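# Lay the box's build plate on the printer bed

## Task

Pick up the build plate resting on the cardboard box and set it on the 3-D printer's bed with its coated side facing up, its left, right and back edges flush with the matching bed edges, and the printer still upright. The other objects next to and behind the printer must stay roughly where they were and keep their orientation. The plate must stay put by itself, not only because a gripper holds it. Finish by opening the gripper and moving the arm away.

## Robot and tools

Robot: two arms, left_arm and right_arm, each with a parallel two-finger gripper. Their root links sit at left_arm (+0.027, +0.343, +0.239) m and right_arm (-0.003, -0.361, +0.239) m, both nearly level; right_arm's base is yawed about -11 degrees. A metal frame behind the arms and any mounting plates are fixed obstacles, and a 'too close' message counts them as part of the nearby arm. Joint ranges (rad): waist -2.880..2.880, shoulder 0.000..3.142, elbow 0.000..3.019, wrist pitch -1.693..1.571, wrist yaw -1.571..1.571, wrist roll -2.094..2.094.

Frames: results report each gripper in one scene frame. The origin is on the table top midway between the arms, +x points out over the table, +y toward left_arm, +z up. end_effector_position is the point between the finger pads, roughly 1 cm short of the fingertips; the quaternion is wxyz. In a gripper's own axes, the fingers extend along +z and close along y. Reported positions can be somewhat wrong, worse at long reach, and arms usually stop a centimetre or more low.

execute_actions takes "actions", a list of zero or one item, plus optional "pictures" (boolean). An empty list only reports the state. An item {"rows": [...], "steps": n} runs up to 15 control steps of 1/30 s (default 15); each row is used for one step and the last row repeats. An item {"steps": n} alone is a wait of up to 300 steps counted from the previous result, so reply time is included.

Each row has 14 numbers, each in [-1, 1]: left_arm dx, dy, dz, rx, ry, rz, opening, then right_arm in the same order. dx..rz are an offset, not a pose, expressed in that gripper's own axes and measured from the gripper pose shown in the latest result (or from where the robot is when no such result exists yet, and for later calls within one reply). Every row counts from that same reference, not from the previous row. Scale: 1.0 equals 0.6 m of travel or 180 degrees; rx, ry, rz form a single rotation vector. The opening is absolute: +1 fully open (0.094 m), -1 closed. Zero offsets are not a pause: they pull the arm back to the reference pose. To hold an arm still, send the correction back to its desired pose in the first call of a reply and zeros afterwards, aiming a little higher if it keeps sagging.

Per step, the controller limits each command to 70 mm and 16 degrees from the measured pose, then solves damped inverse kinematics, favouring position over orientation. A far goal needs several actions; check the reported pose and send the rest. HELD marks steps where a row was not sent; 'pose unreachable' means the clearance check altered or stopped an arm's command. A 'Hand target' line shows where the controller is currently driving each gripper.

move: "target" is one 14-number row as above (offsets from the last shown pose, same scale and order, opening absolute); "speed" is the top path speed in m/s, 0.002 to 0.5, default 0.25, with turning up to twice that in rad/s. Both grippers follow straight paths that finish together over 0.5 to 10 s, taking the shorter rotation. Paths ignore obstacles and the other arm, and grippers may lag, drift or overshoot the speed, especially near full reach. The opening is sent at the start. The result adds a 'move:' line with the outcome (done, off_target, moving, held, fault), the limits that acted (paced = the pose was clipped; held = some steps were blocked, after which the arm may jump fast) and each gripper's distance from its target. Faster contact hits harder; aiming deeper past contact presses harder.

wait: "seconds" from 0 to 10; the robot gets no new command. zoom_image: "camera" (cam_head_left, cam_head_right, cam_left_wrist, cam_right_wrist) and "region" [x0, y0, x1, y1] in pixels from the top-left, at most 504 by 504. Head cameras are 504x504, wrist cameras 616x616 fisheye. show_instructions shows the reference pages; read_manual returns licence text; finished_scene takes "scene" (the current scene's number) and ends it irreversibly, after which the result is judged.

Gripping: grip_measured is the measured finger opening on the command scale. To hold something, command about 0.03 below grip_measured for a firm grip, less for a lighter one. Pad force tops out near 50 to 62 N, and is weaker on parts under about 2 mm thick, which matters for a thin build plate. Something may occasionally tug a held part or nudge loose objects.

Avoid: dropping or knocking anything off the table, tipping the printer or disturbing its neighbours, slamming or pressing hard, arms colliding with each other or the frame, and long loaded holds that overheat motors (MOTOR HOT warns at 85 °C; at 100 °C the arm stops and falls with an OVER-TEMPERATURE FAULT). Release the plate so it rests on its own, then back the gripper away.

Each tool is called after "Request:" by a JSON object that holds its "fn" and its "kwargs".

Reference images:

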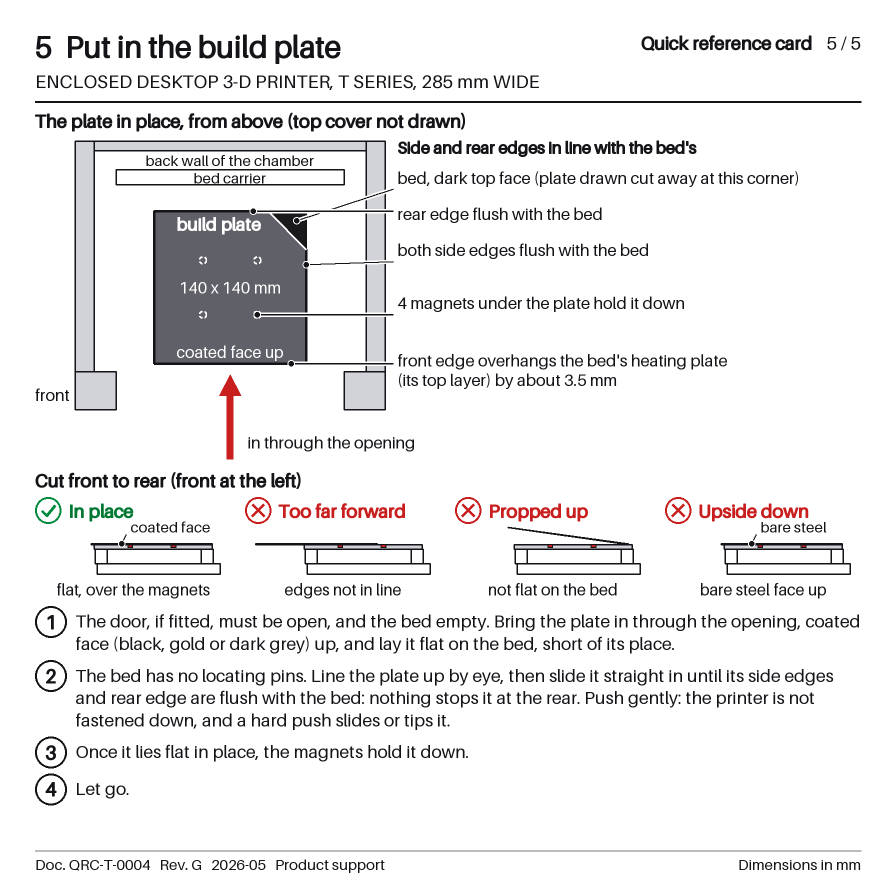

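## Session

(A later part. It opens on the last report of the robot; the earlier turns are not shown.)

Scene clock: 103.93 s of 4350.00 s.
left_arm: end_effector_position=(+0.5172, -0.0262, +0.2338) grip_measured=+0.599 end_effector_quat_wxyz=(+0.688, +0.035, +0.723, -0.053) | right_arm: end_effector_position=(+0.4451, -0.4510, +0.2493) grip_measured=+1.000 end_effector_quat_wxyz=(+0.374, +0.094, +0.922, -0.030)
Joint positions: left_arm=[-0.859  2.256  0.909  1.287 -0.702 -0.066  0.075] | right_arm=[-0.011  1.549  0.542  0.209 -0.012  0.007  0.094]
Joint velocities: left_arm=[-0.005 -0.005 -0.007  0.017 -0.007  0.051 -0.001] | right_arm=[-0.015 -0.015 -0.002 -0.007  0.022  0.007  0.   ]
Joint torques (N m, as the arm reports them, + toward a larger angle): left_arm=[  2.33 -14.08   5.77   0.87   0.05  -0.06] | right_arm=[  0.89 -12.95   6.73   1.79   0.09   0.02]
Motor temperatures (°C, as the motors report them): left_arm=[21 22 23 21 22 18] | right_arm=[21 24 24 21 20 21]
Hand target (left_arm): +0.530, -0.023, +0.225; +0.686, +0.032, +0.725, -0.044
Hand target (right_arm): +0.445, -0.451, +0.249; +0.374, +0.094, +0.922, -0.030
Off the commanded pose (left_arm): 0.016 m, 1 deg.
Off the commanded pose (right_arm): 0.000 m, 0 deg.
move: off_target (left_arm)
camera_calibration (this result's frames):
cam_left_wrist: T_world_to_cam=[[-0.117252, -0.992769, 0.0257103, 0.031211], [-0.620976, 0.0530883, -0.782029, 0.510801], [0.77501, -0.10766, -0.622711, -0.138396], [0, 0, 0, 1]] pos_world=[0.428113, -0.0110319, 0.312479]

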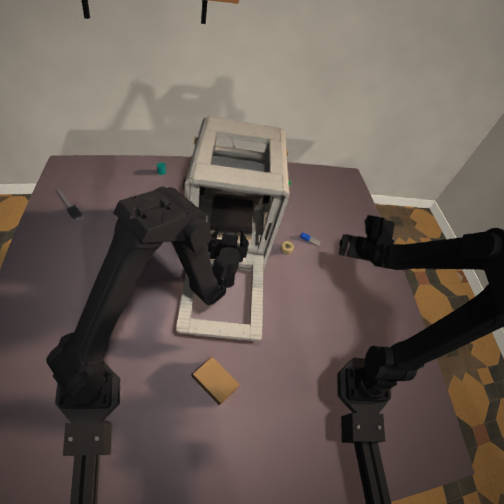

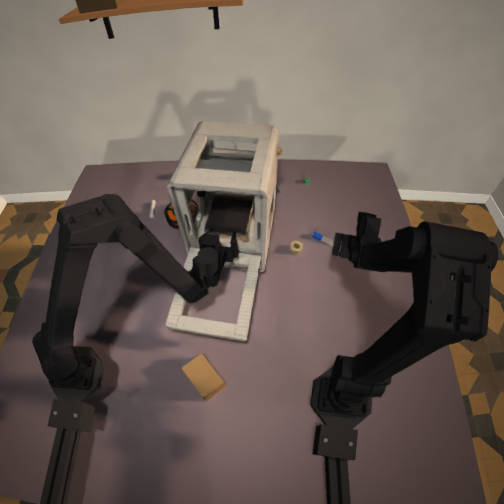

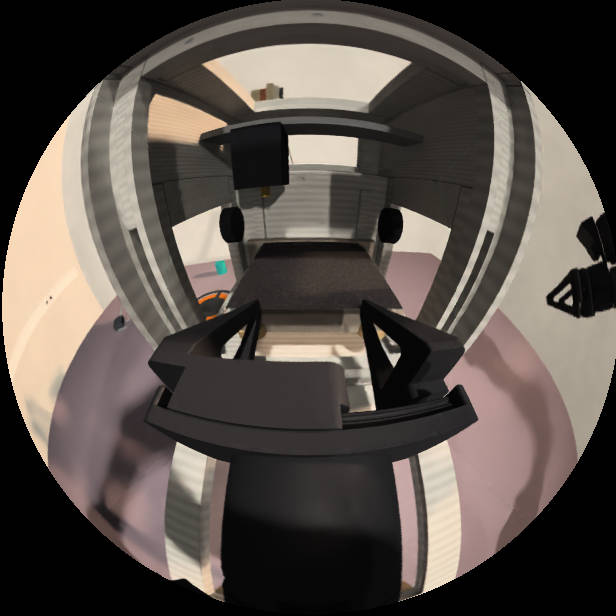

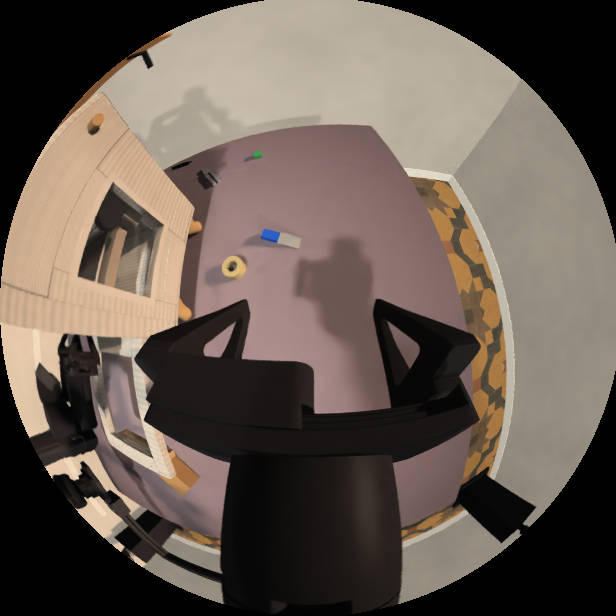

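Request:
{"fn": "move", "kwargs": {"target": [0.014,0.007,0.034,-0.004,0,0,0.6,0,0,0,0,0,0,1], "speed": 0.012}}

Request:
{"fn": "zoom_image", "kwargs": {"camera": "cam_left_wrist", "region": [239, 220, 389, 330]}}

Request:
{"fn": "zoom_image", "kwargs": {"camera": "cam_head_right", "region": [195, 185, 265, 245]}}

Scene clock: 107.67 s of 4350.00 s.
left_arm: end_effector_position=(+0.5240, -0.0272, +0.2335) grip_measured=+0.599 end_effector_quat_wxyz=(+0.690, +0.034, +0.721, -0.056) | right_arm: end_effector_position=(+0.4451, -0.4510, +0.2493) grip_measured=+1.000 end_effector_quat_wxyz=(+0.374, +0.094, +0.922, -0.030)
Joint positions: left_arm=[-0.849  2.265  0.925  1.287 -0.689 -0.066  0.075] | right_arm=[-0.011  1.549  0.542  0.209 -0.012  0.007  0.094]
Joint velocities: left_arm=[-0.005 -0.005 -0.002  0.007 -0.081  0.007  0.001] | right_arm=[-0.015 -0.015 -0.007 -0.022 -0.007 -0.066  0.   ]
Joint torques (N m, as the arm reports them, + toward a larger angle): left_arm=[  2.31 -14.89   5.92   0.79   0.11  -0.03] | right_arm=[  0.74 -12.7    6.9    1.74   0.1   -0.01]
Motor temperatures (°C, as the motors report them): left_arm=[21 22 23 21 22 18] | right_arm=[21 24 24 21 20 21]
Hand target (left_arm): +0.537, -0.024, +0.225; +0.688, +0.030, +0.723, -0.048
Hand target (right_arm): +0.445, -0.451, +0.249; +0.374, +0.094, +0.922, -0.030
Off the commanded pose (left_arm): 0.016 m, 1 deg.
Off the commanded pose (right_arm): 0.000 m, 0 deg.
move: off_target (left_arm)
camera_calibration (this result's frames):
cam_left_wrist: T_world_to_cam=[[-0.120376, -0.992238, 0.031204, 0.0314004], [-0.617169, 0.0501793, -0.785229, 0.513491], [0.777568, -0.113781, -0.618418, -0.146489], [0, 0, 0, 1]] pos_world=[0.434596, -0.0112776, 0.311637]

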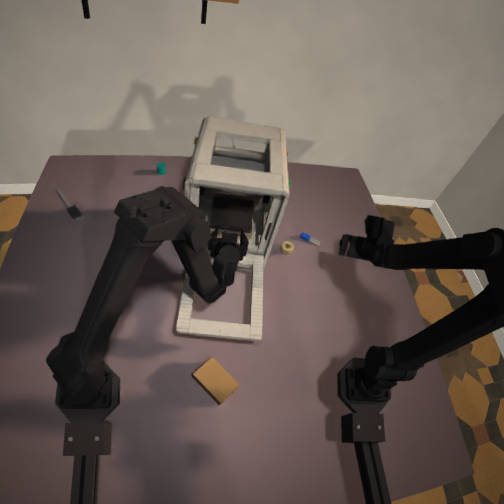

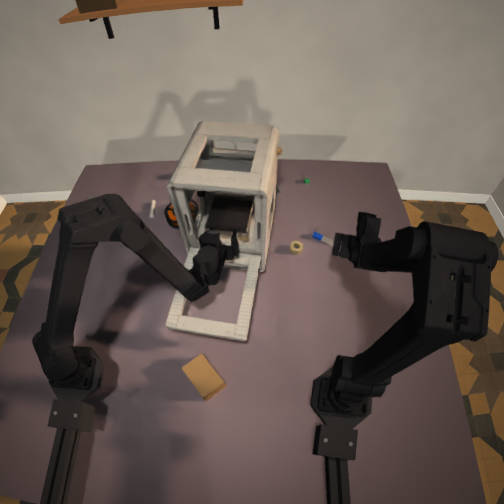

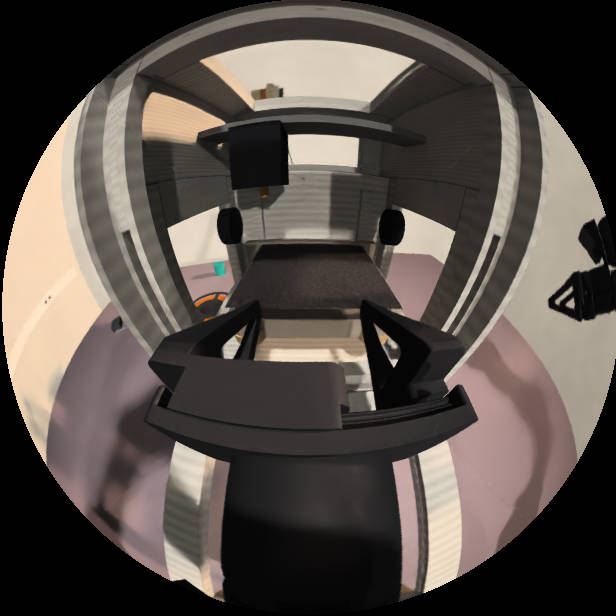

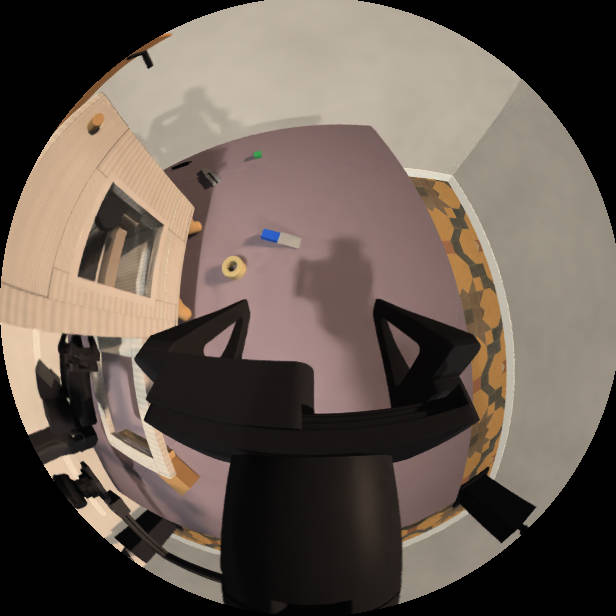

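Region (239, 220, 389, 330) of cam_left_wrist's 616x616 image, scaled by 3.360, with more detail than that image has; it fills the top 370 rows of this view, and the rest is white.

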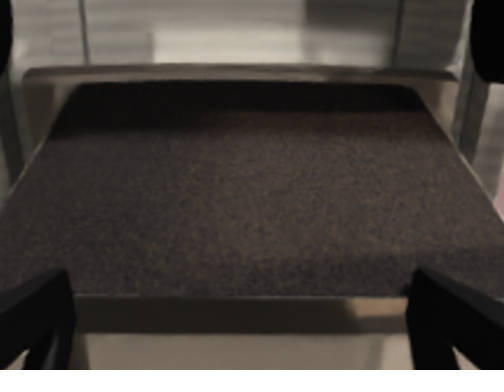

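Region (195, 185, 265, 245) of cam_head_right's 504x504 image, scaled by 7.200, with more detail than that image has; it fills the top 432 rows of this view, and the rest is white.

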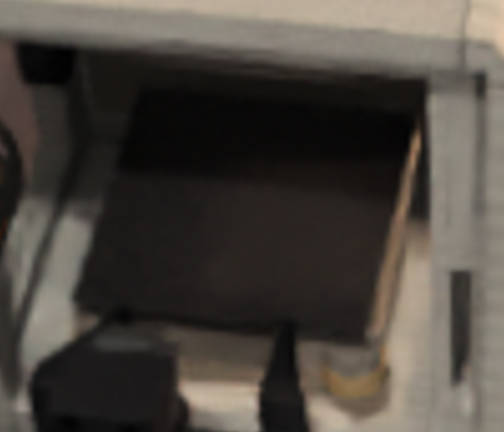

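Request:
{"fn": "move", "kwargs": {"target": [0.014,0.009,0.028,-0.006,0,0,0.6,0,0,0,0,0,0,1], "speed": 0.012}}

Request:
{"fn": "move", "kwargs": {"target": [0.06,0,-0.2,0,0,0,0.6,0,0,0,0,0,0,1], "speed": 0.1}}

Request:
{"fn": "zoom_image", "kwargs": {"camera": "cam_left_wrist", "region": [230, 180, 390, 300]}}

Request:
{"fn": "zoom_image", "kwargs": {"camera": "cam_head_right", "region": [195, 185, 265, 245]}}

Scene clock: 112.37 s of 4350.00 s.
left_arm: end_effector_position=(+0.5291, -0.0253, +0.2319) grip_measured=+0.599 end_effector_quat_wxyz=(+0.690, +0.031, +0.721, -0.055) | right_arm: end_effector_position=(+0.4451, -0.4510, +0.2493) grip_measured=+1.000 end_effector_quat_wxyz=(+0.374, +0.094, +0.922, -0.030)
Joint positions: left_arm=[-0.84   2.272  0.935  1.287 -0.686 -0.066  0.075] | right_arm=[-0.011  1.549  0.542  0.209 -0.012  0.007  0.094]
Joint velocities: left_arm=[-0.024 -0.005  0.007  0.007 -0.007  0.007  0.001] | right_arm=[ 0.005 -0.005  0.002 -0.007 -0.139  0.022  0.   ]
Joint torques (N m, as the arm reports them, + toward a larger angle): left_arm=[  2.09 -14.26   5.81   1.18   0.08  -0.04] | right_arm=[  0.59 -11.98   6.77   1.73   0.07   0.  ]
Motor temperatures (°C, as the motors report them): left_arm=[21 22 23 21 22 18] | right_arm=[21 24 24 21 20 21]
Hand target (left_arm): +0.540, -0.024, +0.224; +0.690, +0.027, +0.722, -0.049
Hand target (right_arm): +0.445, -0.451, +0.249; +0.374, +0.094, +0.922, -0.030
Off the commanded pose (left_arm): 0.014 m, 1 deg.
Off the commanded pose (right_arm): 0.000 m, 0 deg.
move: off_target (left_arm)
camera_calibration (this result's frames):
cam_left_wrist: T_world_to_cam=[[-0.114734, -0.992855, 0.0327777, 0.0305388], [-0.616299, 0.0452635, -0.78621, 0.514905], [0.779109, -0.110406, -0.61709, -0.152252], [0, 0, 0, 1]] pos_world=[0.43946, -0.0097953, 0.309869]

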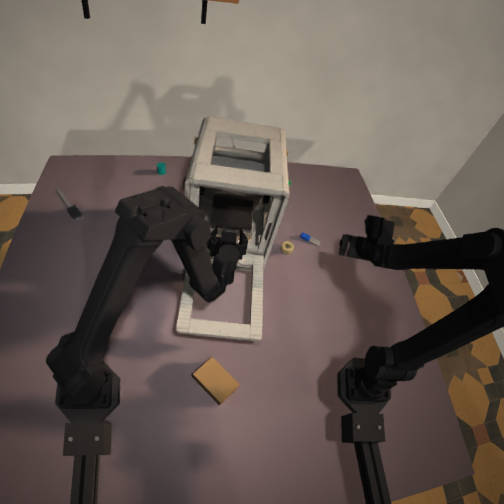

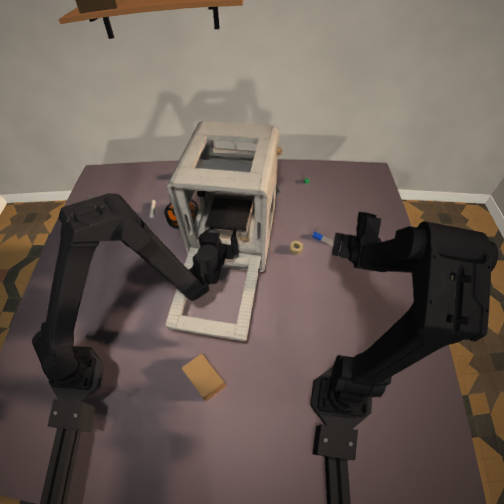

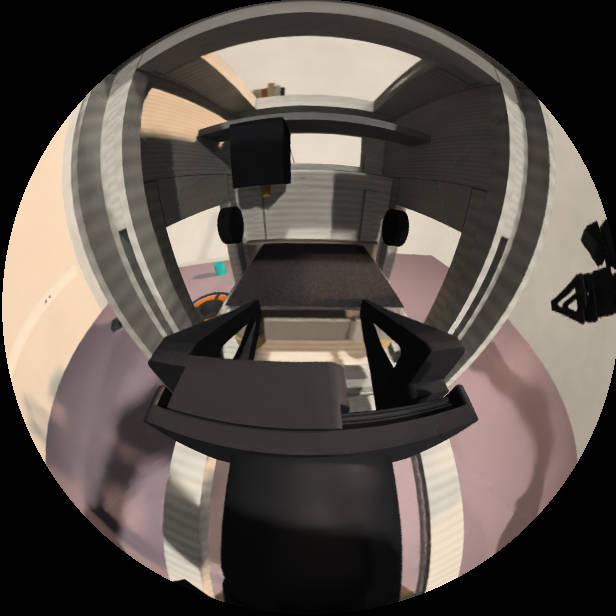

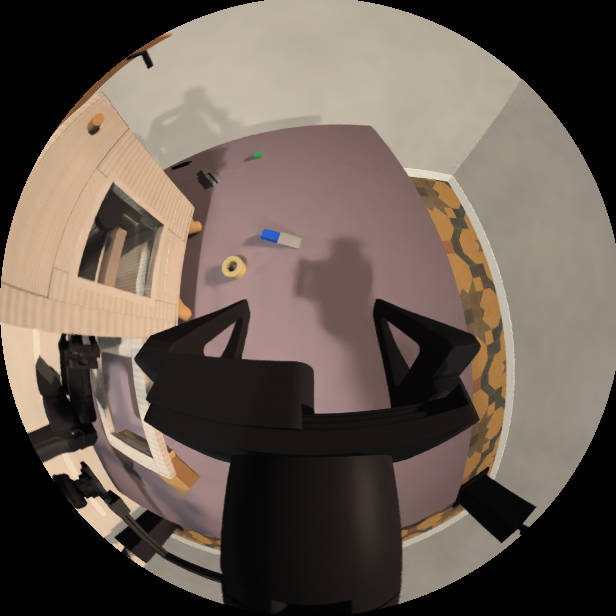

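Scene clock: 113.97 s of 4350.00 s.
left_arm: end_effector_position=(+0.4146, -0.0111, +0.2079) grip_measured=+0.599 end_effector_quat_wxyz=(+0.690, +0.033, +0.721, -0.049) | right_arm: end_effector_position=(+0.4451, -0.4510, +0.2493) grip_measured=+1.000 end_effector_quat_wxyz=(+0.374, +0.094, +0.922, -0.030)
Joint positions: left_arm=[-1.026  2.314  0.734  1.516 -0.876 -0.073  0.075] | right_arm=[-0.011  1.549  0.542  0.209 -0.012  0.007  0.094]
Joint velocities: left_arm=[ 0.005  0.005 -0.017  0.017  0.007  0.051 -0.001] | right_arm=[-0.015  0.005 -0.007  0.002  0.037  0.051  0.   ]
Joint torques (N m, as the arm reports them, + toward a larger angle): left_arm=[ -0.75 -13.11   1.14   2.35  -0.15  -0.1 ] | right_arm=[  0.75 -12.62   6.66   1.79   0.07   0.03]
Motor temperatures (°C, as the motors report them): left_arm=[21 22 23 21 22 18] | right_arm=[21 24 24 21 20 21]
Hand target (left_arm): +0.408, -0.009, +0.202; +0.690, +0.031, +0.721, -0.055
Hand target (right_arm): +0.445, -0.451, +0.249; +0.374, +0.094, +0.922, -0.030
Off the commanded pose (left_arm): 0.009 m, 1 deg.
Off the commanded pose (right_arm): 0.000 m, 0 deg.
move: done
camera_calibration (this result's frames):
cam_left_wrist: T_world_to_cam=[[-0.110235, -0.993664, 0.0219066, 0.0326694], [-0.617109, 0.0511499, -0.785213, 0.425027], [0.779118, -0.100077, -0.618838, -0.0757897], [0, 0, 0, 1]] pos_world=[0.324938, 0.00313746, 0.286119]

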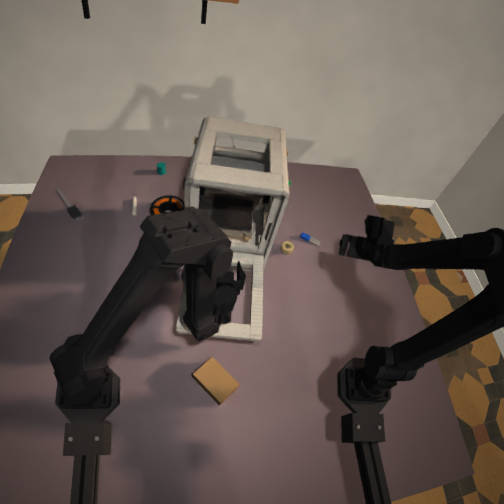

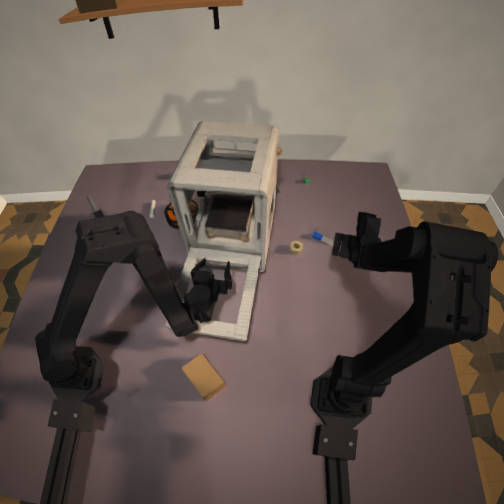

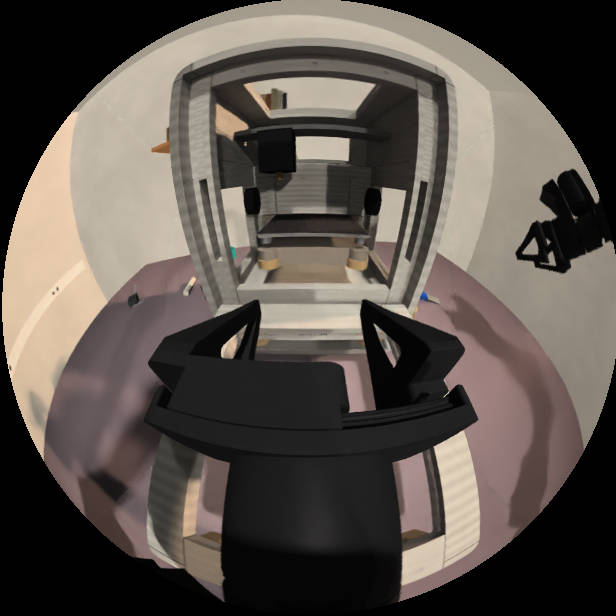

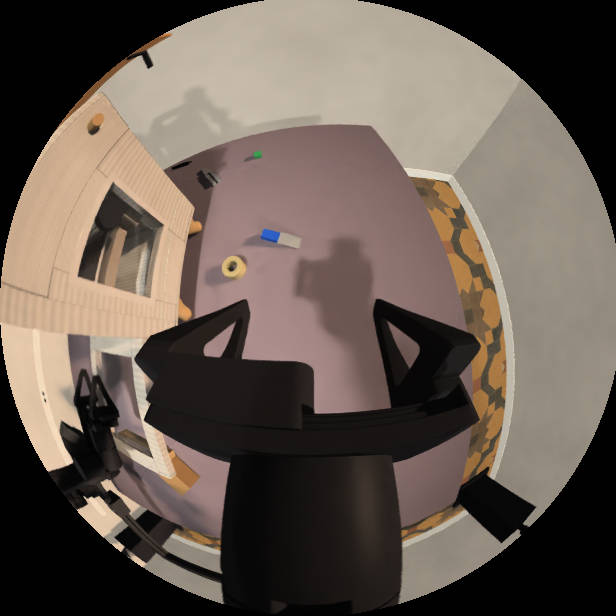

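Region (230, 180, 390, 300) of cam_left_wrist's 616x616 image, scaled by 3.150, with more detail than that image has; it fills the top 378 rows of this view, and the rest is white.

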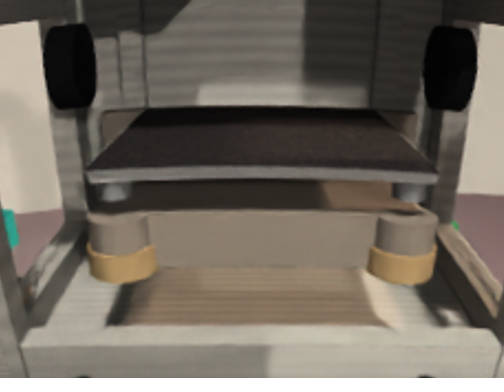

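Region (195, 185, 265, 245) of cam_head_right's 504x504 image, scaled by 7.200, with more detail than that image has; it fills the top 432 rows of this view, and the rest is white.

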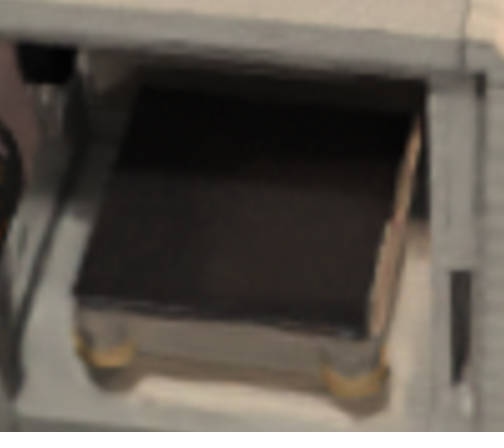

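Good. Clear away.

Request:
{"fn": "move", "kwargs": {"target": [-0.2,0.1,-0.15,0,0.15,0,1,0,0,0,0,0,0,1]}}

Request:
{"fn": "finished_scene", "kwargs": {"scene": 1}}

Scene clock: 118.17 s of 4350.00 s.
left_arm: end_effector_position=(+0.3427, +0.0661, +0.3322) grip_measured=+1.000 end_effector_quat_wxyz=(+0.508, +0.041, +0.860, -0.030) | right_arm: end_effector_position=(+0.4451, -0.4510, +0.2493) grip_measured=+1.000 end_effector_quat_wxyz=(+0.374, +0.094, +0.922, -0.030)
Joint positions: left_arm=[-1.037  1.349  0.488  0.14  -0.757 -0.552  0.094] | right_arm=[-0.011  1.549  0.542  0.209 -0.012  0.007  0.094]
Joint velocities: left_arm=[-0.024 -0.005 -0.017 -0.007  0.037 -0.007  0.   ] | right_arm=[-0.005  0.005 -0.007 -0.012 -0.007 -0.037  0.   ]
Joint torques (N m, as the arm reports them, + toward a larger angle): left_arm=[ 0.24 -6.29  7.55  0.67 -0.2  -0.14] | right_arm=[  0.76 -12.37   6.91   1.66   0.09   0.07]
Motor temperatures (°C, as the motors report them): left_arm=[21 22 23 21 22 18] | right_arm=[21 24 24 21 20 21]
Hand target (left_arm): +0.341, +0.057, +0.334; +0.505, +0.044, +0.861, -0.037
Hand target (right_arm): +0.445, -0.451, +0.249; +0.374, +0.094, +0.922, -0.030
Off the commanded pose (left_arm): 0.007 m, 1 deg.
Off the commanded pose (right_arm): 0.000 m, 0 deg.
move: done
camera_calibration (this result's frames):
cam_left_wrist: T_world_to_cam=[[-0.0978277, -0.995195, 0.00412562, 0.100562], [-0.899, 0.086592, -0.429303, 0.450417], [0.426883, -0.0457066, -0.903151, 0.276414], [0, 0, 0, 1]] pos_world=[0.296767, 0.0737098, 0.442594]

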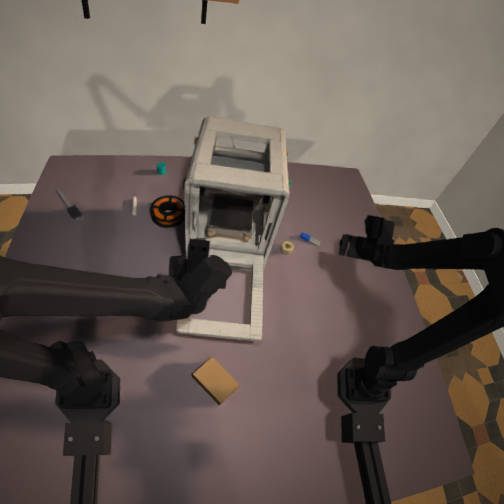

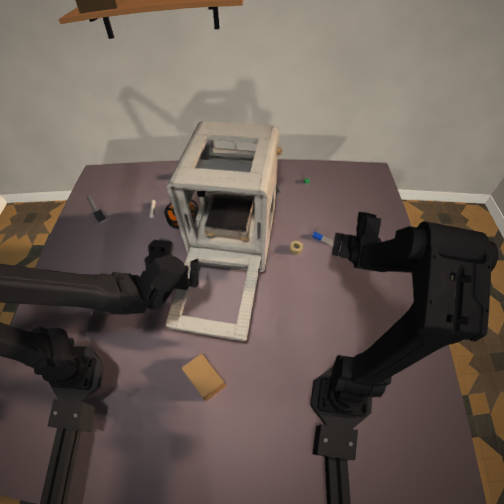

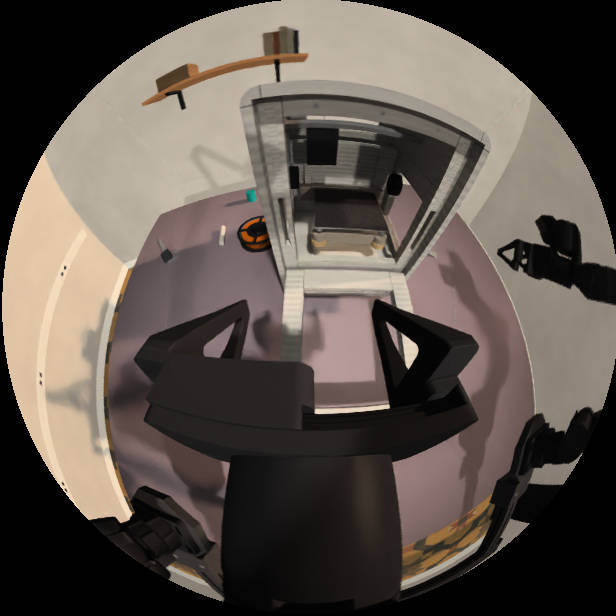

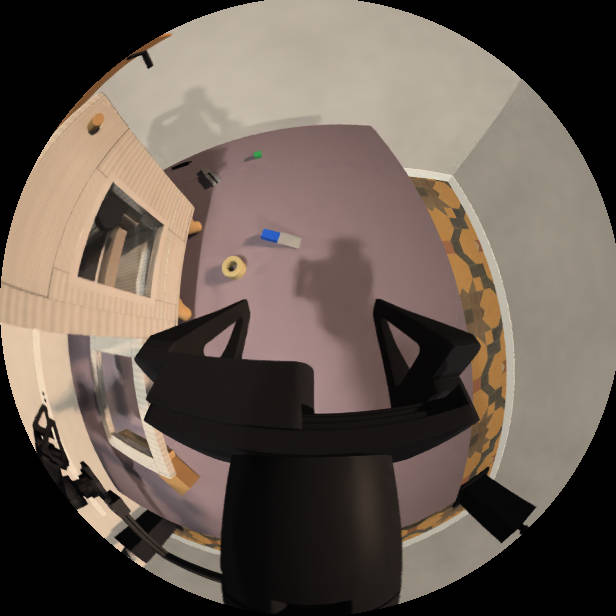

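The scene is finished: the task was done.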